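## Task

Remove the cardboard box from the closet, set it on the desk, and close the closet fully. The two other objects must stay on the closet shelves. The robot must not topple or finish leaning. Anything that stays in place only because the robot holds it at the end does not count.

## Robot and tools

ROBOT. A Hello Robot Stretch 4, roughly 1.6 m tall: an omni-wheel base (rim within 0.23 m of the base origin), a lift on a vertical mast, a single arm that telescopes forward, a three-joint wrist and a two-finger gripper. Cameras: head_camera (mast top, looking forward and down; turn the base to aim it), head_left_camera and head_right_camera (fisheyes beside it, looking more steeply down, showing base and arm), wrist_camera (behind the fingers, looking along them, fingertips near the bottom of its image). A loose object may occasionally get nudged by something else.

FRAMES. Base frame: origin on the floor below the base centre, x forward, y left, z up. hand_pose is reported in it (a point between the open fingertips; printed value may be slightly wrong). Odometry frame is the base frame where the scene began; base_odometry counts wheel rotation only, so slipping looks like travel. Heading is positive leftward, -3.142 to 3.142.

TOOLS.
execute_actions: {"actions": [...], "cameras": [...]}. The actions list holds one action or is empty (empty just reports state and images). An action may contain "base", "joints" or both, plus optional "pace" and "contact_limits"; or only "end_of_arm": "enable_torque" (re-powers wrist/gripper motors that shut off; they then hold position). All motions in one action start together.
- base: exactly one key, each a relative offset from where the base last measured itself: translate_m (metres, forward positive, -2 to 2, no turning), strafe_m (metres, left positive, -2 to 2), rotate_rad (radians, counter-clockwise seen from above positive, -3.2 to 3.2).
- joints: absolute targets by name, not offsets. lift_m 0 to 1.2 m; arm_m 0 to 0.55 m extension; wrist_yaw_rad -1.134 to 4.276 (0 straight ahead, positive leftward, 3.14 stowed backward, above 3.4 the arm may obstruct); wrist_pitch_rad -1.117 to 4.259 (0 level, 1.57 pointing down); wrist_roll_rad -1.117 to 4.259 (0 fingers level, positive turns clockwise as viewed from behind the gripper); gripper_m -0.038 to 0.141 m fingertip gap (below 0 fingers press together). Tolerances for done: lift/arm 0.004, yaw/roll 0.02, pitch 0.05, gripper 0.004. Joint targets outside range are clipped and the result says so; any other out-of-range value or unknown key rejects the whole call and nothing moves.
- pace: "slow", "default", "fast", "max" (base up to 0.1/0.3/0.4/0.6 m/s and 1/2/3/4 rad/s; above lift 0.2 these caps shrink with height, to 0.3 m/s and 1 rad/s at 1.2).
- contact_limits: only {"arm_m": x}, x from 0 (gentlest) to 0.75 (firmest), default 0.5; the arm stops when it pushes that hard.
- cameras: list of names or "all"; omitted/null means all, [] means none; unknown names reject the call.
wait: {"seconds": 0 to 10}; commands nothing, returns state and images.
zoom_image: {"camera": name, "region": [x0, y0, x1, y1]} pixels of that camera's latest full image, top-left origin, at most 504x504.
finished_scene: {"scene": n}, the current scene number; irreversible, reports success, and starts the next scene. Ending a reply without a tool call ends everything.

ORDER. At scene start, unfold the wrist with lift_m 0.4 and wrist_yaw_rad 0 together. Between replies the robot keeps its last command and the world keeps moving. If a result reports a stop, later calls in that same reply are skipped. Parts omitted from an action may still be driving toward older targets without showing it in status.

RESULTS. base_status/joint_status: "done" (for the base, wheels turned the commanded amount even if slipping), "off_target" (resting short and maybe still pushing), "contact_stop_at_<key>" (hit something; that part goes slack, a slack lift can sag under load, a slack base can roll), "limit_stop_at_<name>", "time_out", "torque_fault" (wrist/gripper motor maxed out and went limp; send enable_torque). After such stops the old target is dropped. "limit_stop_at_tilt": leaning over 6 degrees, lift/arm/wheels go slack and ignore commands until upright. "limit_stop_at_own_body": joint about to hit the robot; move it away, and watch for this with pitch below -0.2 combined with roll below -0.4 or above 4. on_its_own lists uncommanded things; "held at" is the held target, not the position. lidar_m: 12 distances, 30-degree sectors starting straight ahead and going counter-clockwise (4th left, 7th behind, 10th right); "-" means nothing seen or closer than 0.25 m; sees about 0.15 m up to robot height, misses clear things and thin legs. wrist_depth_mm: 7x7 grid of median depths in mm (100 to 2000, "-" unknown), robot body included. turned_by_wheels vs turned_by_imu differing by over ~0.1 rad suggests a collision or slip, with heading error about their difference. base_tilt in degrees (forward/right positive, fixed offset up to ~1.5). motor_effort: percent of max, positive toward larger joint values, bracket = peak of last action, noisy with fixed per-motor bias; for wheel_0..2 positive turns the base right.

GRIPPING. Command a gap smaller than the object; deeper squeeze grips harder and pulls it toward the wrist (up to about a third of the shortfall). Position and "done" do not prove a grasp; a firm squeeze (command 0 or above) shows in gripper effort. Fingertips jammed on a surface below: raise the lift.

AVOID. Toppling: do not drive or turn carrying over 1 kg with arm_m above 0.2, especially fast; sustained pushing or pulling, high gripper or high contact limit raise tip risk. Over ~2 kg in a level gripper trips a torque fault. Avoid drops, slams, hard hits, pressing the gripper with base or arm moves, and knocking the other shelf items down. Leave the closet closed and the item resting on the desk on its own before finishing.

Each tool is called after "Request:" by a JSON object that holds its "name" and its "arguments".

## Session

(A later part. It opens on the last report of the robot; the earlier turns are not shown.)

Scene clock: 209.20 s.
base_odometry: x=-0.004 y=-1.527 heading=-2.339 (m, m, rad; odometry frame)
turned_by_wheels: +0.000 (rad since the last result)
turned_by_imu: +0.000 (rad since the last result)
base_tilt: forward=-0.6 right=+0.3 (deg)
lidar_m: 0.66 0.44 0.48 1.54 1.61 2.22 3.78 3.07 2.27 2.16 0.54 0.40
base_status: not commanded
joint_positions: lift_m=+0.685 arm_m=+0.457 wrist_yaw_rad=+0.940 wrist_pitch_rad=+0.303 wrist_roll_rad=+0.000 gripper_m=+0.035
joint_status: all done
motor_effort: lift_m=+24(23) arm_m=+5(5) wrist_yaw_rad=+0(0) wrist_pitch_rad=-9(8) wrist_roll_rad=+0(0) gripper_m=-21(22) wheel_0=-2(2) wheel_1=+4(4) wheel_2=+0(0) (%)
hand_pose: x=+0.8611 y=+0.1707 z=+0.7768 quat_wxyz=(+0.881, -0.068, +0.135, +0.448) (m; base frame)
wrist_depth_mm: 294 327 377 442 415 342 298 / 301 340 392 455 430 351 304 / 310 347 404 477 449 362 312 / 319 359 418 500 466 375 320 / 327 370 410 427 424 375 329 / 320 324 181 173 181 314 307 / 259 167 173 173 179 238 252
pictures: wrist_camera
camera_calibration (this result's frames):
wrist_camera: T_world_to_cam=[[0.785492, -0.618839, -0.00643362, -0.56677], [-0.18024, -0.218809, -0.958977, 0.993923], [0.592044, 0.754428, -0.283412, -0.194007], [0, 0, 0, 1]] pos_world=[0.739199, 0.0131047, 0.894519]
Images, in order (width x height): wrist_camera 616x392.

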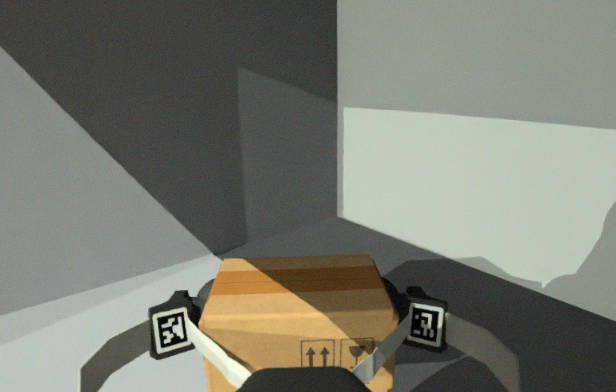

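Request:
{"name": "execute_actions", "arguments": {"actions": [{"base":{"translate_m":-0.4},"joints":{"arm_m":0.02,"wrist_yaw_rad":0.5},"pace":"fast"}], "cameras": []}}

Request:
{"name": "execute_actions", "arguments": {"actions": [{"base":{"rotate_rad":-2.79},"joints":{"lift_m":0.3,"wrist_yaw_rad":0},"pace":"fast"}], "cameras": ["head_camera"]}}

Scene clock: 247.30 s.
base_odometry: x=+0.274 y=-1.239 heading=-2.340 (m, m, rad; odometry frame)
turned_by_wheels: -0.001 (rad since the last result)
turned_by_imu: +0.001 (rad since the last result)
base_tilt: forward=-0.6 right=+0.4 (deg)
lidar_m: 0.78 0.80 1.64 1.55 1.61 2.23 2.91 2.60 2.28 2.15 1.17 0.80
base_status: done
joint_positions: lift_m=+0.685 arm_m=+0.021 wrist_yaw_rad=+0.500 wrist_pitch_rad=+0.303 wrist_roll_rad=+0.000 gripper_m=+0.035
joint_status: all done
motor_effort: lift_m=+23(24) arm_m=-5(5) wrist_yaw_rad=+0(8) wrist_pitch_rad=-9(10) wrist_roll_rad=+0(0) gripper_m=-21(22) wheel_0=-3(9) wheel_1=-2(5) wheel_2=-2(14) (%)
hand_pose: x=+0.4752 y=+0.0553 z=+0.7768 quat_wxyz=(+0.958, -0.037, +0.146, +0.245) (m; base frame)
wrist_depth_mm: 1464 1576 530 820 991 854 891 / 1499 1618 559 904 1182 1060 976 / 1499 1756 569 904 1160 1060 991 / 1537 1808 597 976 1255 1098 1008 / 1576 1921 640 676 1118 1118 1060 / 1499 1618 181 173 181 842 831 / 1281 167 172 173 179 1182 1160
pictures: none
No camera images: the call's "cameras" was empty. Leave "cameras" out to get every camera's image.

Scene clock: 249.67 s.
base_odometry: x=+0.274 y=-1.239 heading=+1.153 (m, m, rad; odometry frame)
turned_by_wheels: -2.790 (rad since the last result)
turned_by_imu: -2.812 (rad since the last result)
base_tilt: forward=-0.6 right=+0.3 (deg)
lidar_m: 2.53 2.45 2.16 2.17 0.88 0.79 0.79 1.73 1.55 1.55 1.86 3.25
base_status: done
joint_positions: lift_m=+0.300 arm_m=+0.021 wrist_yaw_rad=+0.000 wrist_pitch_rad=+0.303 wrist_roll_rad=+0.000 gripper_m=+0.035
joint_status: all done
motor_effort: lift_m=+17(20) arm_m=-5(5) wrist_yaw_rad=+0(12) wrist_pitch_rad=-8(9) wrist_roll_rad=+0(0) gripper_m=-20(21) wheel_0=+1(7) wheel_1=+1(14) wheel_2=-2(10) (%)
hand_pose: x=+0.4670 y=-0.0875 z=+0.3923 quat_wxyz=(+0.989, +0.000, +0.151, +0.000) (m; base frame)
wrist_depth_mm: - - - - - - - / - - - - - - - / - - - - - - - / 1863 1808 1808 1808 1708 1756 1708 / 1205 1205 1205 1182 1205 1182 1160 / 904 904 181 173 181 878 866 / 723 167 173 173 179 676 707
pictures: head_camera
Images, in order (width x height): head_camera 420x560.

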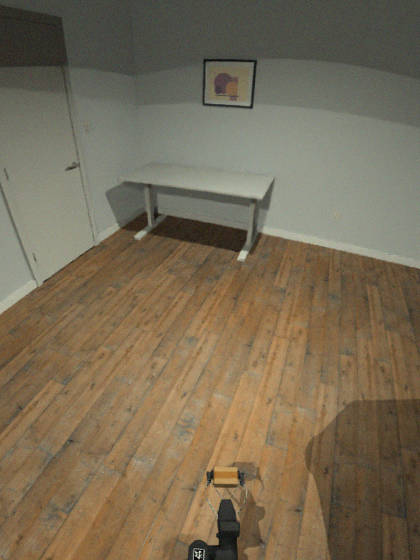

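Request:
{"name": "execute_actions", "arguments": {"actions": [{"base":{"translate_m":1.85},"joints":{"lift_m":0.74,"arm_m":0.15},"pace":"max"}], "cameras": ["head_camera","wrist_camera"]}}

Scene clock: 261.30 s.
base_odometry: x=+1.024 y=+0.452 heading=+1.153 (m, m, rad; odometry frame)
turned_by_wheels: +0.000 (rad since the last result)
turned_by_imu: -0.009 (rad since the last result)
base_tilt: forward=-0.5 right=+0.3 (deg)
lidar_m: 0.73 0.86 1.55 1.57 1.93 2.52 2.54 2.42 2.13 2.17 1.67 0.72
base_status: done
joint_positions: lift_m=+0.740 arm_m=+0.149 wrist_yaw_rad=+0.000 wrist_pitch_rad=+0.303 wrist_roll_rad=+0.000 gripper_m=+0.035
joint_status: all done
motor_effort: lift_m=+22(26) arm_m=+4(5) wrist_yaw_rad=-2(0) wrist_pitch_rad=-9(10) wrist_roll_rad=+0(0) gripper_m=-22(22) wheel_0=+1(8) wheel_1=+1(11) wheel_2=+1(16) (%)
hand_pose: x=+0.5955 y=-0.0874 z=+0.8319 quat_wxyz=(+0.989, +0.000, +0.151, +0.000) (m; base frame)
wrist_depth_mm: 1336 1255 1160 1078 1008 960 904 / 1430 1308 1182 1138 1060 991 931 / 1464 1336 1255 1160 1078 1008 960 / 820 809 798 788 788 778 1008 / 544 544 544 535 530 521 559 / 1576 459 182 173 181 394 387 / 1281 167 173 173 179 342 338
pictures: head_camera, wrist_camera
camera_calibration (this result's frames):
wrist_camera: T_world_to_cam=[[-0.036133, -0.999326, -0.00641582, -0.0615275], [-0.283118, 0.0163934, -0.958945, 1.02417], [0.958404, -0.0328332, -0.283519, -0.113266], [0, 0, 0, 1]] pos_world=[0.396293, -0.0819946, 0.949617]
Images, in order (width x height): head_camera 420x560, wrist_camera 616x392.

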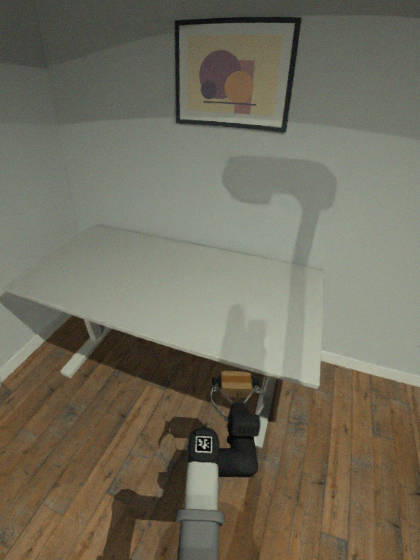

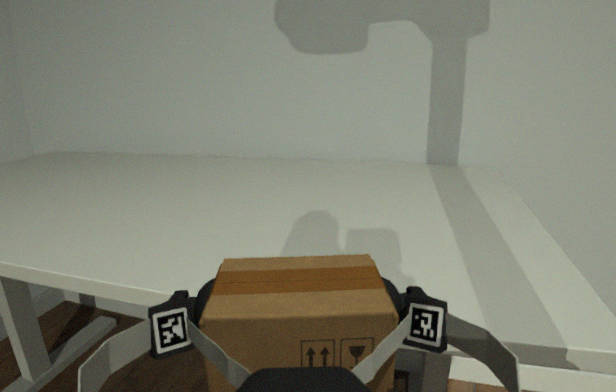

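Request:
{"name": "execute_actions", "arguments": {"actions": [{"joints":{"arm_m":0.5,"lift_m":0.695},"pace":"fast"}], "cameras": []}}

Scene clock: 266.97 s.
base_odometry: x=+1.024 y=+0.452 heading=+1.153 (m, m, rad; odometry frame)
turned_by_wheels: +0.000 (rad since the last result)
turned_by_imu: +0.000 (rad since the last result)
base_tilt: forward=-0.5 right=+0.3 (deg)
lidar_m: 0.69 0.83 1.54 1.57 1.94 2.52 2.52 2.44 2.17 2.15 1.69 0.71
base_status: not commanded
joint_positions: lift_m=+0.695 arm_m=+0.499 wrist_yaw_rad=+0.000 wrist_pitch_rad=+0.303 wrist_roll_rad=+0.000 gripper_m=+0.035
joint_status: all done
motor_effort: lift_m=+17(20) arm_m=+4(5) wrist_yaw_rad=-2(0) wrist_pitch_rad=-8(9) wrist_roll_rad=+1(0) gripper_m=-21(19) wheel_0=+2(2) wheel_1=+2(2) wheel_2=+1(1) (%)
hand_pose: x=+0.9455 y=-0.0874 z=+0.7874 quat_wxyz=(+0.989, +0.000, +0.151, +0.000) (m; base frame)
wrist_depth_mm: 931 866 820 759 715 668 627 / 991 917 842 778 732 691 647 / 1025 960 878 820 768 723 676 / 661 654 647 634 634 621 615 / 436 436 436 430 427 418 413 / 324 324 181 173 181 315 310 / 260 167 173 173 179 241 254
pictures: none
No camera images: the call's "cameras" was empty. Leave "cameras" out to get every camera's image.

Request:
{"name": "execute_actions", "arguments": {"actions": [{"joints":{"lift_m":0.664}}], "cameras": []}}

Request:
{"name": "execute_actions", "arguments": {"actions": [{"joints":{"gripper_m":0.12}}], "cameras": []}}

Request:
{"name": "execute_actions", "arguments": {"actions": [{"joints":{"arm_m":0.1,"lift_m":0.68},"pace":"fast"}], "cameras": ["head_camera"]}}

Scene clock: 276.17 s.
base_odometry: x=+1.024 y=+0.452 heading=+1.153 (m, m, rad; odometry frame)
turned_by_wheels: +0.000 (rad since the last result)
turned_by_imu: +0.000 (rad since the last result)
base_tilt: forward=-0.6 right=+0.3 (deg)
lidar_m: 0.71 0.88 1.52 1.57 1.94 2.50 2.51 2.43 2.16 2.16 1.69 0.72
base_status: not commanded
joint_positions: lift_m=+0.664 arm_m=+0.499 wrist_yaw_rad=+0.000 wrist_pitch_rad=+0.303 wrist_roll_rad=+0.000 gripper_m=+0.035
joint_status: all done
motor_effort: lift_m=+16(16) arm_m=+4(5) wrist_yaw_rad=-2(2) wrist_pitch_rad=-9(9) wrist_roll_rad=+0(0) gripper_m=-22(23) wheel_0=+2(2) wheel_1=+2(1) wheel_2=+1(1) (%)
hand_pose: x=+0.9455 y=-0.0874 z=+0.7564 quat_wxyz=(+0.989, +0.000, +0.151, +0.000) (m; base frame)
wrist_depth_mm: 931 878 820 759 707 668 627 / 976 917 854 788 732 691 647 / 991 931 878 809 759 715 676 / 549 539 539 530 521 512 512 / 359 362 359 357 355 349 345 / 268 270 182 173 181 263 260 / 217 167 173 173 178 201 215
pictures: none
No camera images: the call's "cameras" was empty. Leave "cameras" out to get every camera's image.

Scene clock: 277.90 s.
base_odometry: x=+1.024 y=+0.452 heading=+1.153 (m, m, rad; odometry frame)
turned_by_wheels: +0.000 (rad since the last result)
turned_by_imu: +0.000 (rad since the last result)
base_tilt: forward=-0.5 right=+0.4 (deg)
lidar_m: 0.72 0.85 1.54 1.59 1.94 2.49 2.55 2.44 2.16 2.17 1.69 0.71
base_status: not commanded
joint_positions: lift_m=+0.664 arm_m=+0.499 wrist_yaw_rad=+0.000 wrist_pitch_rad=+0.303 wrist_roll_rad=+0.000 gripper_m=+0.120
joint_status: all done
motor_effort: lift_m=+16(16) arm_m=+4(4) wrist_yaw_rad=+0(2) wrist_pitch_rad=-8(8) wrist_roll_rad=+0(0) gripper_m=+3(19) wheel_0=+1(1) wheel_1=+1(1) wheel_2=+1(1) (%)
hand_pose: x=+0.9455 y=-0.0874 z=+0.7565 quat_wxyz=(+0.989, +0.000, +0.151, +0.000) (m; base frame)
wrist_depth_mm: 946 866 809 759 707 661 627 / 976 904 842 788 741 683 647 / 1008 946 878 809 750 715 676 / 554 544 535 535 530 521 508 / 364 362 362 359 355 353 345 / 270 246 188 190 192 251 260 / 218 207 195 146 204 209 215
pictures: none
No camera images: the call's "cameras" was empty. Leave "cameras" out to get every camera's image.

Scene clock: 279.80 s.
base_odometry: x=+1.024 y=+0.452 heading=+1.153 (m, m, rad; odometry frame)
turned_by_wheels: +0.000 (rad since the last result)
turned_by_imu: +0.000 (rad since the last result)
base_tilt: forward=-0.6 right=+0.3 (deg)
lidar_m: 0.71 0.86 1.55 1.58 1.89 2.50 2.54 2.42 2.14 2.16 1.68 0.72
base_status: not commanded
joint_positions: lift_m=+0.680 arm_m=+0.101 wrist_yaw_rad=+0.000 wrist_pitch_rad=+0.302 wrist_roll_rad=+0.000 gripper_m=+0.120
joint_status: all done
motor_effort: lift_m=+23(21) arm_m=-5(5) wrist_yaw_rad=+0(4) wrist_pitch_rad=-6(7) wrist_roll_rad=+0(0) gripper_m=+1(0) wheel_0=+2(1) wheel_1=+1(1) wheel_2=+1(1) (%)
hand_pose: x=+0.5471 y=-0.0875 z=+0.7721 quat_wxyz=(+0.989, +0.000, +0.151, +0.000) (m; base frame)
wrist_depth_mm: 1366 1308 1182 1138 1060 991 946 / 1464 1336 1255 1160 1078 1025 976 / 1281 1205 1160 1138 1118 1042 1008 / 609 603 603 580 585 574 1042 / 1618 1537 462 433 421 389 387 / 1464 1430 1464 1397 221 1182 1138 / 1255 1205 1281 146 1182 1205 1160
pictures: head_camera
Images, in order (width x height): head_camera 420x560.

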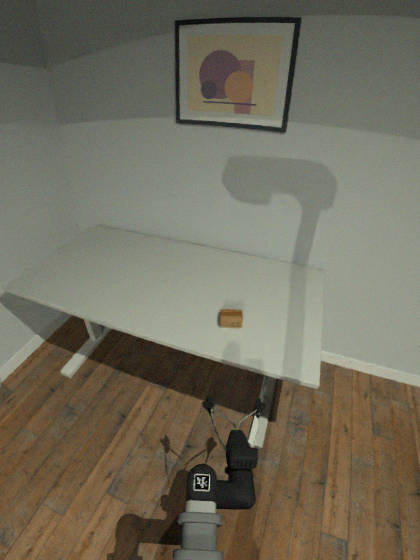

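Request:
{"name": "execute_actions", "arguments": {"actions": [{"base":{"rotate_rad":2.81},"joints":{"lift_m":0.25,"arm_m":0.0,"wrist_pitch_rad":-0.01,"wrist_roll_rad":1.57,"gripper_m":-0.01},"pace":"fast"}], "cameras": []}}

Request:
{"name": "execute_actions", "arguments": {"actions": [{"base":{"translate_m":1.93},"joints":{"lift_m":0.852},"pace":"max"}], "cameras": ["head_camera","wrist_camera"]}}

Scene clock: 289.50 s.
base_odometry: x=+1.024 y=+0.452 heading=-2.320 (m, m, rad; odometry frame)
turned_by_wheels: +2.810 (rad since the last result)
turned_by_imu: +2.832 (rad since the last result)
base_tilt: forward=-0.6 right=+0.3 (deg)
lidar_m: 2.50 2.61 2.23 2.14 2.12 1.55 0.72 0.74 1.02 1.56 1.65 2.25
base_status: done
joint_positions: lift_m=+0.250 arm_m=+0.002 wrist_yaw_rad=+0.000 wrist_pitch_rad=-0.008 wrist_roll_rad=+1.570 gripper_m=-0.010
joint_status: all done
joint sent to its limit — the command would take arm_m past its lower limit, so that joint was sent only as far as its limit.
motor_effort: lift_m=+16(21) arm_m=-5(4) wrist_yaw_rad=-2(1) wrist_pitch_rad=-6(13) wrist_roll_rad=+1(5) gripper_m=-9(11) wheel_0=-1(9) wheel_1=+0(9) wheel_2=+1(11) (%)
hand_pose: x=+0.4614 y=-0.0874 z=+0.4307 quat_wxyz=(+0.707, +0.707, -0.003, +0.003) (m; base frame)
wrist_depth_mm: - - - - 1499 820 585 / - - - - 1537 831 597 / - - - - 1537 842 603 / - - - - 1576 854 609 / - - - - 1618 842 609 / - - - 200 1281 854 609 / - - 175 - 176 798 609
pictures: none
No camera images: the call's "cameras" was empty. Leave "cameras" out to get every camera's image.

Scene clock: 294.37 s.
base_odometry: x=-0.290 y=-0.962 heading=-2.319 (m, m, rad; odometry frame)
turned_by_wheels: +0.000 (rad since the last result)
turned_by_imu: -0.010 (rad since the last result)
base_tilt: forward=-0.5 right=+0.3 (deg)
lidar_m: 0.58 0.60 1.05 2.15 2.23 3.07 3.51 2.26 1.64 1.54 1.65 0.64
base_status: done
joint_positions: lift_m=+0.852 arm_m=+0.002 wrist_yaw_rad=+0.000 wrist_pitch_rad=-0.008 wrist_roll_rad=+1.570 gripper_m=-0.010
joint_status: all done
motor_effort: lift_m=+22(25) arm_m=-4(5) wrist_yaw_rad=-1(1) wrist_pitch_rad=-6(7) wrist_roll_rad=+1(1) gripper_m=-9(10) wheel_0=-1(10) wheel_1=+1(9) wheel_2=+1(16) (%)
hand_pose: x=+0.4613 y=-0.0874 z=+1.0323 quat_wxyz=(+0.707, +0.707, -0.003, +0.003) (m; base frame)
wrist_depth_mm: 334 343 353 357 364 364 357 / 741 445 455 750 750 469 469 / 397 402 407 418 415 421 421 / 353 355 359 364 366 368 373 / 351 355 359 364 366 370 375 / 351 355 357 200 364 370 370 / 349 353 176 272 176 368 370
pictures: head_camera, wrist_camera
camera_calibration (this result's frames):
wrist_camera: T_world_to_cam=[[-0.0247934, 0.0157847, -0.999568, 1.04362], [0.0157117, 0.999758, 0.015398, 0.120627], [0.999569, -0.0153231, -0.0250354, -0.212162], [0, 0, 0, 1]] pos_world=[0.23605, -0.140322, 1.036]
Images, in order (width x height): head_camera 420x560, wrist_camera 616x392.

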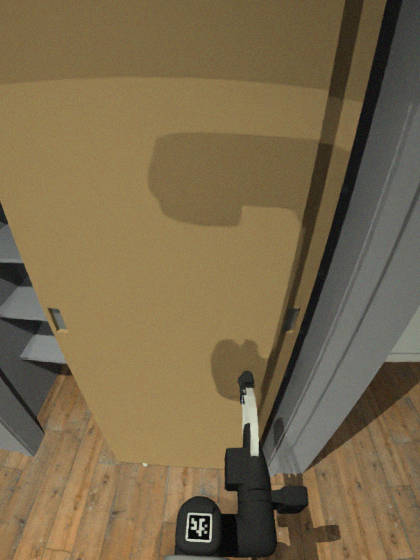

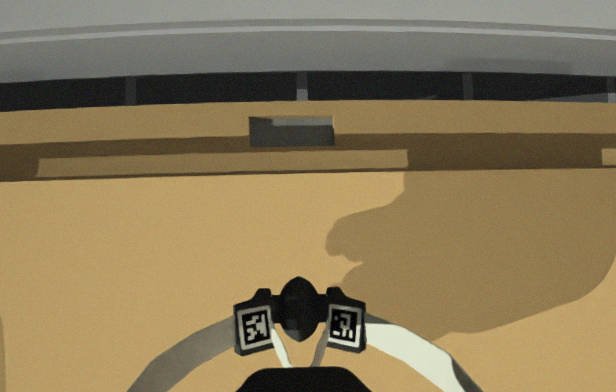

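Request:
{"name": "execute_actions", "arguments": {"actions": [{"base":{"strafe_m":-0.101},"joints":{"arm_m":0.09,"wrist_yaw_rad":-0.105}}], "cameras": []}}

Request:
{"name": "execute_actions", "arguments": {"actions": [{"joints":{"arm_m":0.158}}], "cameras": ["wrist_camera"]}}

Scene clock: 303.93 s.
base_odometry: x=-0.364 y=-0.894 heading=-2.320 (m, m, rad; odometry frame)
turned_by_wheels: +0.000 (rad since the last result)
turned_by_imu: +0.000 (rad since the last result)
base_tilt: forward=-0.5 right=+0.3 (deg)
lidar_m: 0.57 0.61 1.12 2.25 2.33 3.23 3.52 2.14 1.51 1.44 1.55 0.58
base_status: done
joint_positions: lift_m=+0.852 arm_m=+0.089 wrist_yaw_rad=-0.105 wrist_pitch_rad=-0.008 wrist_roll_rad=+1.570 gripper_m=-0.010
joint_status: all done
motor_effort: lift_m=+22(22) arm_m=+5(3) wrist_yaw_rad=-1(6) wrist_pitch_rad=-6(6) wrist_roll_rad=+1(2) gripper_m=-7(8) wheel_0=+1(9) wheel_1=-3(12) wheel_2=+0(2) (%)
hand_pose: x=+0.5378 y=-0.1171 z=+1.0323 quat_wxyz=(+0.707, +0.706, -0.040, -0.034) (m; base frame)
wrist_depth_mm: 283 286 289 293 296 300 301 / 278 282 283 287 290 293 296 / 260 262 265 267 271 273 276 / 351 366 387 1008 946 627 820 / 324 327 343 343 336 342 342 / 319 324 324 200 332 332 336 / 274 273 175 231 176 283 285
pictures: none
No camera images: the call's "cameras" was empty. Leave "cameras" out to get every camera's image.

Scene clock: 305.03 s.
base_odometry: x=-0.364 y=-0.894 heading=-2.320 (m, m, rad; odometry frame)
turned_by_wheels: +0.000 (rad since the last result)
turned_by_imu: +0.000 (rad since the last result)
base_tilt: forward=-0.5 right=+0.3 (deg)
lidar_m: 0.56 0.62 1.12 2.25 2.35 3.20 3.52 2.11 1.52 1.43 1.55 0.58
base_status: not commanded
joint_positions: lift_m=+0.852 arm_m=+0.157 wrist_yaw_rad=-0.105 wrist_pitch_rad=-0.008 wrist_roll_rad=+1.570 gripper_m=-0.010
joint_status: all done
motor_effort: lift_m=+22(22) arm_m=+5(5) wrist_yaw_rad=-1(1) wrist_pitch_rad=-6(6) wrist_roll_rad=+1(1) gripper_m=-8(10) wheel_0=+1(2) wheel_1=-3(3) wheel_2=+0(0) (%)
hand_pose: x=+0.6058 y=-0.1172 z=+1.0323 quat_wxyz=(+0.707, +0.706, -0.040, -0.034) (m; base frame)
wrist_depth_mm: 214 216 217 220 222 224 227 / 196 198 199 201 204 206 208 / 193 196 201 207 211 215 216 / 917 554 946 960 946 627 842 / 258 262 265 277 270 272 273 / 254 256 257 200 264 266 268 / 250 252 176 219 176 237 236
pictures: wrist_camera
camera_calibration (this result's frames):
wrist_camera: T_world_to_cam=[[-0.022988, 0.01835, -0.999567, 1.04688], [0.120484, 0.992595, 0.0154511, 0.0837595], [0.992449, -0.120076, -0.0250286, -0.365015], [0, 0, 0, 1]] pos_world=[0.376233, -0.146179, 1.03599]
Images, in order (width x height): wrist_camera 616x392.

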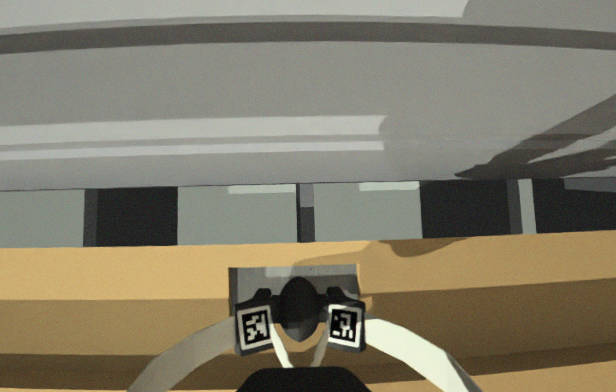

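Request:
{"name": "execute_actions", "arguments": {"actions": [{"base":{"strafe_m":-0.002},"joints":{"arm_m":0.202},"contact_limits":{"arm_m":0.12},"pace":"slow"}], "cameras": []}}

Request:
{"name": "execute_actions", "arguments": {"actions": [{"base":{"strafe_m":-0.058},"pace":"slow"}], "cameras": ["wrist_camera"]}}

Scene clock: 313.53 s.
base_odometry: x=-0.365 y=-0.892 heading=-2.320 (m, m, rad; odometry frame)
turned_by_wheels: +0.000 (rad since the last result)
turned_by_imu: +0.000 (rad since the last result)
base_tilt: forward=-0.6 right=+0.3 (deg)
lidar_m: 0.57 0.60 1.14 2.26 2.33 3.20 3.51 2.12 1.51 1.44 1.53 0.58
base_status: done
joint_positions: lift_m=+0.852 arm_m=+0.201 wrist_yaw_rad=-0.108 wrist_pitch_rad=-0.008 wrist_roll_rad=+1.570 gripper_m=-0.010
joint_status: all done
motor_effort: lift_m=+22(22) arm_m=+5(6) wrist_yaw_rad=+7(6) wrist_pitch_rad=-6(6) wrist_roll_rad=+1(1) gripper_m=-9(7) wheel_0=+2(6) wheel_1=-2(6) wheel_2=+0(0) (%)
contact_limits: arm_m 0.12
hand_pose: x=+0.6494 y=-0.1179 z=+1.0323 quat_wxyz=(+0.707, +0.706, -0.041, -0.035) (m; base frame)
wrist_depth_mm: 155 156 158 159 160 163 - / 152 153 155 156 158 159 160 / 163 165 169 174 178 181 182 / 484 597 891 904 917 585 798 / 480 554 224 225 227 229 232 / 215 216 218 200 223 225 227 / 211 213 176 200 177 221 223
pictures: none
No camera images: the call's "cameras" was empty. Leave "cameras" out to get every camera's image.

Scene clock: 315.23 s.
base_odometry: x=-0.407 y=-0.853 heading=-2.319 (m, m, rad; odometry frame)
turned_by_wheels: +0.001 (rad since the last result)
turned_by_imu: +0.001 (rad since the last result)
base_tilt: forward=-0.5 right=+0.3 (deg)
lidar_m: 0.59 0.57 0.82 2.31 2.40 3.30 3.52 2.07 1.45 1.35 1.47 0.57
base_status: done
joint_positions: lift_m=+0.852 arm_m=+0.201 wrist_yaw_rad=-0.100 wrist_pitch_rad=-0.008 wrist_roll_rad=+1.570 gripper_m=-0.010
joint_status: not commanded
on_its_own: wrist_yaw_rad is at rest, and its effort (-15) is outside its rest range (-13 to +13)
motor_effort: lift_m=+22(22) arm_m=+5(5) wrist_yaw_rad=-15(16) wrist_pitch_rad=-6(5) wrist_roll_rad=+1(1) gripper_m=-6(7) wheel_0=+11(13) wheel_1=-2(6) wheel_2=+0(0) (%)
hand_pose: x=+0.6504 y=-0.1158 z=+1.0323 quat_wxyz=(+0.707, +0.706, -0.038, -0.033) (m; base frame)
wrist_depth_mm: 166 167 169 171 173 174 - / 163 164 166 167 169 172 173 / 146 148 150 151 152 154 155 / 144 145 147 148 150 151 152 / 155 157 158 160 161 226 228 / 213 216 216 200 222 224 224 / 210 212 176 185 197 221 223
pictures: wrist_camera
camera_calibration (this result's frames):
wrist_camera: T_world_to_cam=[[-0.02308, 0.0182343, -0.999567, 1.04792], [0.115489, 0.993189, 0.0154512, 0.0803224], [0.993041, -0.115083, -0.0250286, -0.408851], [0, 0, 0, 1]] pos_world=[0.420915, -0.145935, 1.03599]
Images, in order (width x height): wrist_camera 616x392.

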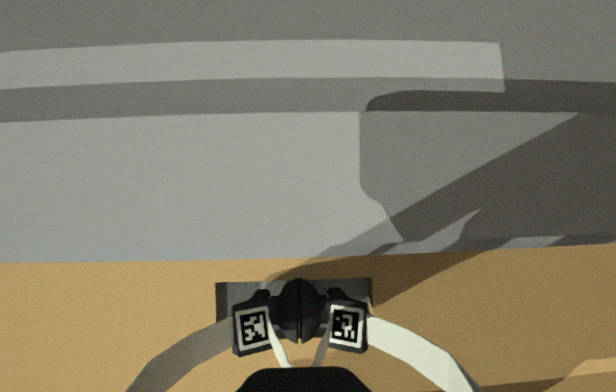

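Request:
{"name": "execute_actions", "arguments": {"actions": [{"joints":{"arm_m":0.176}}], "cameras": []}}

Request:
{"name": "execute_actions", "arguments": {"actions": [{"base":{"strafe_m":0.11},"pace":"slow"}], "cameras": ["wrist_camera"]}}

Request:
{"name": "execute_actions", "arguments": {"actions": [{"base":{"strafe_m":0.34}}], "cameras": ["head_camera","wrist_camera"]}}

Scene clock: 325.33 s.
base_odometry: x=-0.407 y=-0.853 heading=-2.319 (m, m, rad; odometry frame)
turned_by_wheels: +0.000 (rad since the last result)
turned_by_imu: -0.001 (rad since the last result)
base_tilt: forward=-0.5 right=+0.3 (deg)
lidar_m: 0.57 0.61 0.81 2.32 2.41 3.32 3.52 2.06 1.46 1.38 1.46 0.58
base_status: not commanded
joint_positions: lift_m=+0.852 arm_m=+0.177 wrist_yaw_rad=-0.105 wrist_pitch_rad=-0.008 wrist_roll_rad=+1.570 gripper_m=-0.010
joint_status: all done
motor_effort: lift_m=+22(22) arm_m=-5(5) wrist_yaw_rad=+0(22) wrist_pitch_rad=-6(6) wrist_roll_rad=+1(1) gripper_m=-8(9) wheel_0=+4(11) wheel_1=-2(2) wheel_2=+1(1) (%)
hand_pose: x=+0.6255 y=-0.1171 z=+1.0323 quat_wxyz=(+0.707, +0.706, -0.040, -0.034) (m; base frame)
wrist_depth_mm: 193 195 197 199 201 203 205 / 190 191 193 196 198 200 202 / 187 188 190 191 179 181 183 / 169 171 173 174 176 178 179 / 167 169 171 172 175 188 190 / 236 238 239 200 245 248 249 / 232 234 175 211 176 243 244
pictures: none
No camera images: the call's "cameras" was empty. Leave "cameras" out to get every camera's image.

Scene clock: 327.60 s.
base_odometry: x=-0.327 y=-0.928 heading=-2.319 (m, m, rad; odometry frame)
turned_by_wheels: +0.000 (rad since the last result)
turned_by_imu: +0.000 (rad since the last result)
base_tilt: forward=-0.5 right=+0.4 (deg)
lidar_m: 0.58 0.62 1.10 2.20 2.28 3.13 3.51 2.12 1.55 1.50 1.58 0.62
base_status: done
joint_positions: lift_m=+0.852 arm_m=+0.177 wrist_yaw_rad=-0.105 wrist_pitch_rad=-0.008 wrist_roll_rad=+1.570 gripper_m=-0.010
joint_status: not commanded
motor_effort: lift_m=+22(22) arm_m=-4(4) wrist_yaw_rad=+0(21) wrist_pitch_rad=-6(6) wrist_roll_rad=+1(1) gripper_m=-9(8) wheel_0=-4(8) wheel_1=+3(9) wheel_2=-1(1) (%)
hand_pose: x=+0.6253 y=-0.1173 z=+1.0323 quat_wxyz=(+0.707, +0.706, -0.040, -0.034) (m; base frame)
wrist_depth_mm: 181 184 190 193 195 195 198 / 224 232 238 244 247 247 247 / 250 252 255 268 258 262 263 / 245 247 249 251 254 257 258 / 240 242 245 246 250 253 254 / 236 238 240 200 246 247 248 / 232 234 175 211 176 216 224
pictures: wrist_camera
camera_calibration (this result's frames):
wrist_camera: T_world_to_cam=[[-0.0229891, 0.0183606, -0.999567, 1.04733], [0.120907, 0.992544, 0.0154509, 0.0812547], [0.992398, -0.120499, -0.0250376, -0.384412], [0, 0, 0, 1]] pos_world=[0.395743, -0.1462, 1.03599]
Images, in order (width x height): wrist_camera 616x392.

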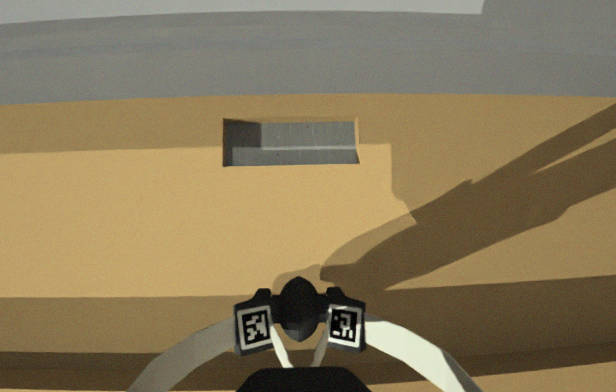

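Scene clock: 330.07 s.
base_odometry: x=-0.078 y=-1.159 heading=-2.319 (m, m, rad; odometry frame)
turned_by_wheels: +0.000 (rad since the last result)
turned_by_imu: -0.002 (rad since the last result)
base_tilt: forward=-0.5 right=+0.3 (deg)
lidar_m: 0.55 0.61 0.83 1.85 1.94 2.62 3.50 2.65 1.89 1.84 0.81 0.66
base_status: done
joint_positions: lift_m=+0.852 arm_m=+0.177 wrist_yaw_rad=-0.105 wrist_pitch_rad=-0.008 wrist_roll_rad=+1.570 gripper_m=-0.010
joint_status: not commanded
motor_effort: lift_m=+22(22) arm_m=-4(4) wrist_yaw_rad=+0(43) wrist_pitch_rad=-6(6) wrist_roll_rad=+1(1) gripper_m=-9(10) wheel_0=+0(19) wheel_1=+1(8) wheel_2=-1(6) (%)
hand_pose: x=+0.6253 y=-0.1173 z=+1.0323 quat_wxyz=(+0.707, +0.706, -0.040, -0.034) (m; base frame)
wrist_depth_mm: 257 259 262 263 266 271 272 / 252 254 256 259 262 265 267 / 248 249 252 254 256 259 262 / 242 244 247 250 252 254 255 / 238 240 242 245 247 249 251 / 234 236 237 200 243 245 247 / 229 231 175 210 176 240 242
pictures: head_camera, wrist_camera
camera_calibration (this result's frames):
wrist_camera: T_world_to_cam=[[-0.022991, 0.0183583, -0.999567, 1.04733], [0.120802, 0.992556, 0.015451, 0.0812944], [0.99241, -0.120394, -0.0250376, -0.384389], [0, 0, 0, 1]] pos_world=[0.39573, -0.146195, 1.03599]
Images, in order (width x height): head_camera 420x560, wrist_camera 616x392.

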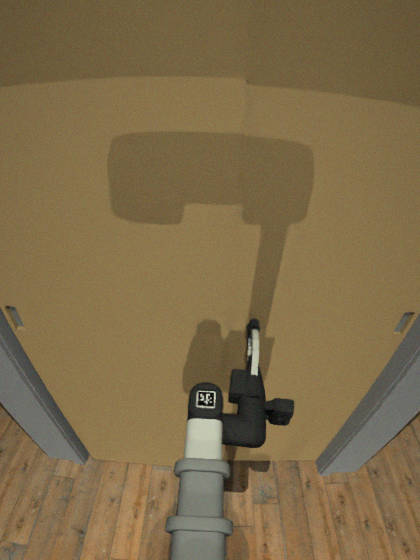

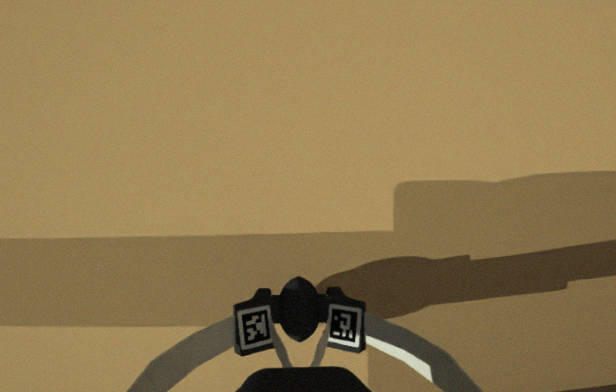

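Door coasted ahead. Finish slowly.

Request:
{"name": "execute_actions", "arguments": {"actions": [{"base":{"strafe_m":0.09},"pace":"slow"}], "cameras": ["head_camera","wrist_camera"]}}

Scene clock: 335.63 s.
base_odometry: x=-0.012 y=-1.220 heading=-2.320 (m, m, rad; odometry frame)
turned_by_wheels: +0.000 (rad since the last result)
turned_by_imu: -0.001 (rad since the last result)
base_tilt: forward=-0.6 right=+0.4 (deg)
lidar_m: 0.56 0.62 0.78 1.78 1.86 2.51 3.51 2.80 2.02 1.91 0.88 0.65
base_status: done
joint_positions: lift_m=+0.852 arm_m=+0.177 wrist_yaw_rad=-0.108 wrist_pitch_rad=-0.008 wrist_roll_rad=+1.570 gripper_m=-0.010
joint_status: not commanded
motor_effort: lift_m=+22(22) arm_m=-4(4) wrist_yaw_rad=+7(25) wrist_pitch_rad=-6(6) wrist_roll_rad=+1(1) gripper_m=-5(11) wheel_0=-5(10) wheel_1=+2(8) wheel_2=-2(2) (%)
hand_pose: x=+0.6250 y=-0.1180 z=+1.0323 quat_wxyz=(+0.707, +0.706, -0.041, -0.035) (m; base frame)
wrist_depth_mm: 257 258 262 264 266 270 272 / 252 254 256 258 260 265 266 / 247 250 252 253 256 259 262 / 242 244 246 249 251 254 256 / 237 240 242 244 247 249 250 / 233 235 236 200 242 243 245 / 186 188 176 188 176 196 197
pictures: head_camera, wrist_camera
camera_calibration (this result's frames):
wrist_camera: T_world_to_cam=[[-0.0229428, 0.0184188, -0.999567, 1.04731], [0.123414, 0.992235, 0.015451, 0.0803878], [0.99209, -0.123006, -0.0250378, -0.384265], [0, 0, 0, 1]] pos_world=[0.395333, -0.146321, 1.03599]
Images, in order (width x height): head_camera 420x560, wrist_camera 616x392.

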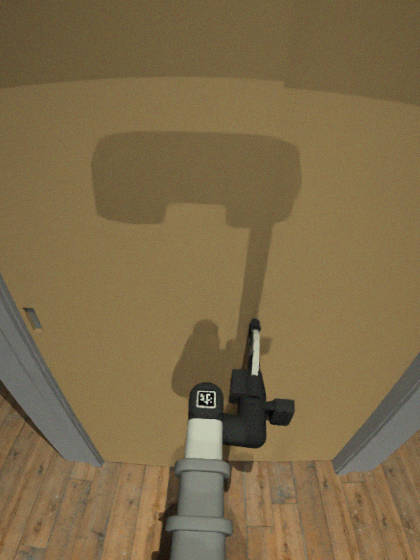

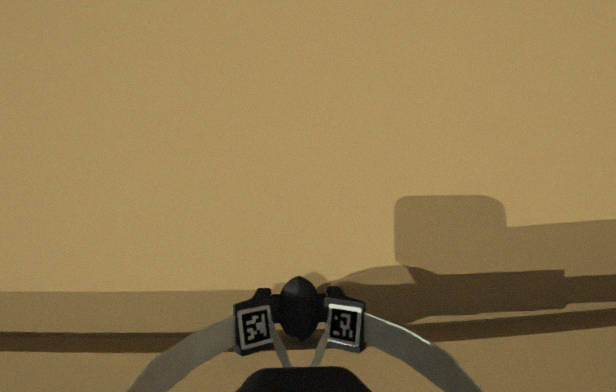

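Request:
{"name": "execute_actions", "arguments": {"actions": [{"base":{"strafe_m":0.008},"pace":"slow"}], "cameras": []}}

Scene clock: 338.90 s.
base_odometry: x=-0.007 y=-1.225 heading=-2.321 (m, m, rad; odometry frame)
turned_by_wheels: -0.001 (rad since the last result)
turned_by_imu: -0.001 (rad since the last result)
base_tilt: forward=-0.5 right=+0.3 (deg)
lidar_m: 0.57 0.61 0.83 1.77 1.84 2.52 3.52 2.80 2.03 1.93 0.91 0.66
base_status: done
joint_positions: lift_m=+0.852 arm_m=+0.177 wrist_yaw_rad=-0.116 wrist_pitch_rad=-0.008 wrist_roll_rad=+1.570 gripper_m=-0.010
joint_status: not commanded
on_its_own: wrist_yaw_rad is at rest, and its effort (+30) is outside its rest range (-13 to +13)
motor_effort: lift_m=+22(22) arm_m=-4(4) wrist_yaw_rad=+30(31) wrist_pitch_rad=-6(6) wrist_roll_rad=+1(1) gripper_m=-9(9) wheel_0=-13(12) wheel_1=+1(8) wheel_2=-2(3) (%)
hand_pose: x=+0.6241 y=-0.1201 z=+1.0323 quat_wxyz=(+0.706, +0.705, -0.044, -0.038) (m; base frame)
wrist_depth_mm: 263 265 267 270 273 277 278 / 257 259 260 264 267 270 272 / 251 253 255 258 262 264 265 / 246 247 250 252 255 257 259 / 240 242 245 248 250 252 254 / 235 237 239 199 244 246 248 / 186 188 175 187 185 196 197
pictures: none
No camera images: the call's "cameras" was empty. Leave "cameras" out to get every camera's image.

At the stop. Release.

Request:
{"name": "execute_actions", "arguments": {"actions": [{"base":{"strafe_m":-0.02},"joints":{"arm_m":0.1},"pace":"fast"}], "cameras": ["head_left_camera"]}}

Request:
{"name": "finished_scene", "arguments": {"scene": 2}}

Scene clock: 344.17 s.
base_odometry: x=-0.021 y=-1.212 heading=-2.321 (m, m, rad; odometry frame)
turned_by_wheels: +0.000 (rad since the last result)
turned_by_imu: +0.000 (rad since the last result)
base_tilt: forward=-0.6 right=+0.3 (deg)
lidar_m: 0.56 0.61 0.79 1.78 1.88 2.53 3.51 2.78 1.99 1.92 0.89 0.65
base_status: done
joint_positions: lift_m=+0.852 arm_m=+0.101 wrist_yaw_rad=-0.105 wrist_pitch_rad=-0.008 wrist_roll_rad=+1.570 gripper_m=-0.010
joint_status: all done
motor_effort: lift_m=+22(22) arm_m=-5(8) wrist_yaw_rad=+1(30) wrist_pitch_rad=-6(7) wrist_roll_rad=+1(1) gripper_m=-6(10) wheel_0=+2(12) wheel_1=-2(11) wheel_2=-1(2) (%)
hand_pose: x=+0.5494 y=-0.1172 z=+1.0322 quat_wxyz=(+0.707, +0.706, -0.040, -0.034) (m; base frame)
wrist_depth_mm: 336 336 342 345 347 351 355 / 329 332 334 338 342 343 349 / 324 325 329 332 336 338 342 / 317 319 322 325 329 332 336 / 310 314 317 320 322 325 329 / 304 307 309 200 317 320 322 / 257 259 176 224 176 271 273
pictures: head_left_camera
Images, in order (width x height): head_left_camera 420x672.

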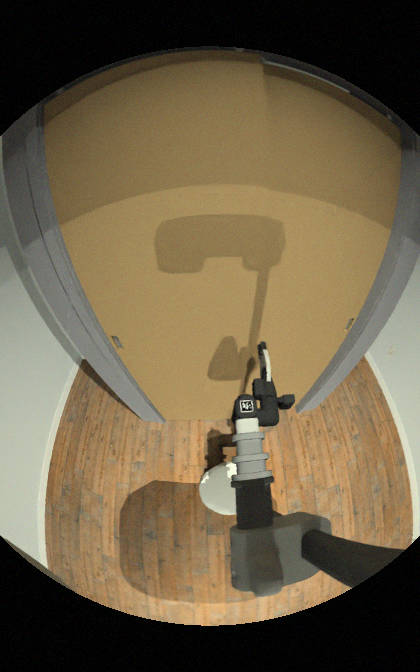

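The scene is finished: the task was done.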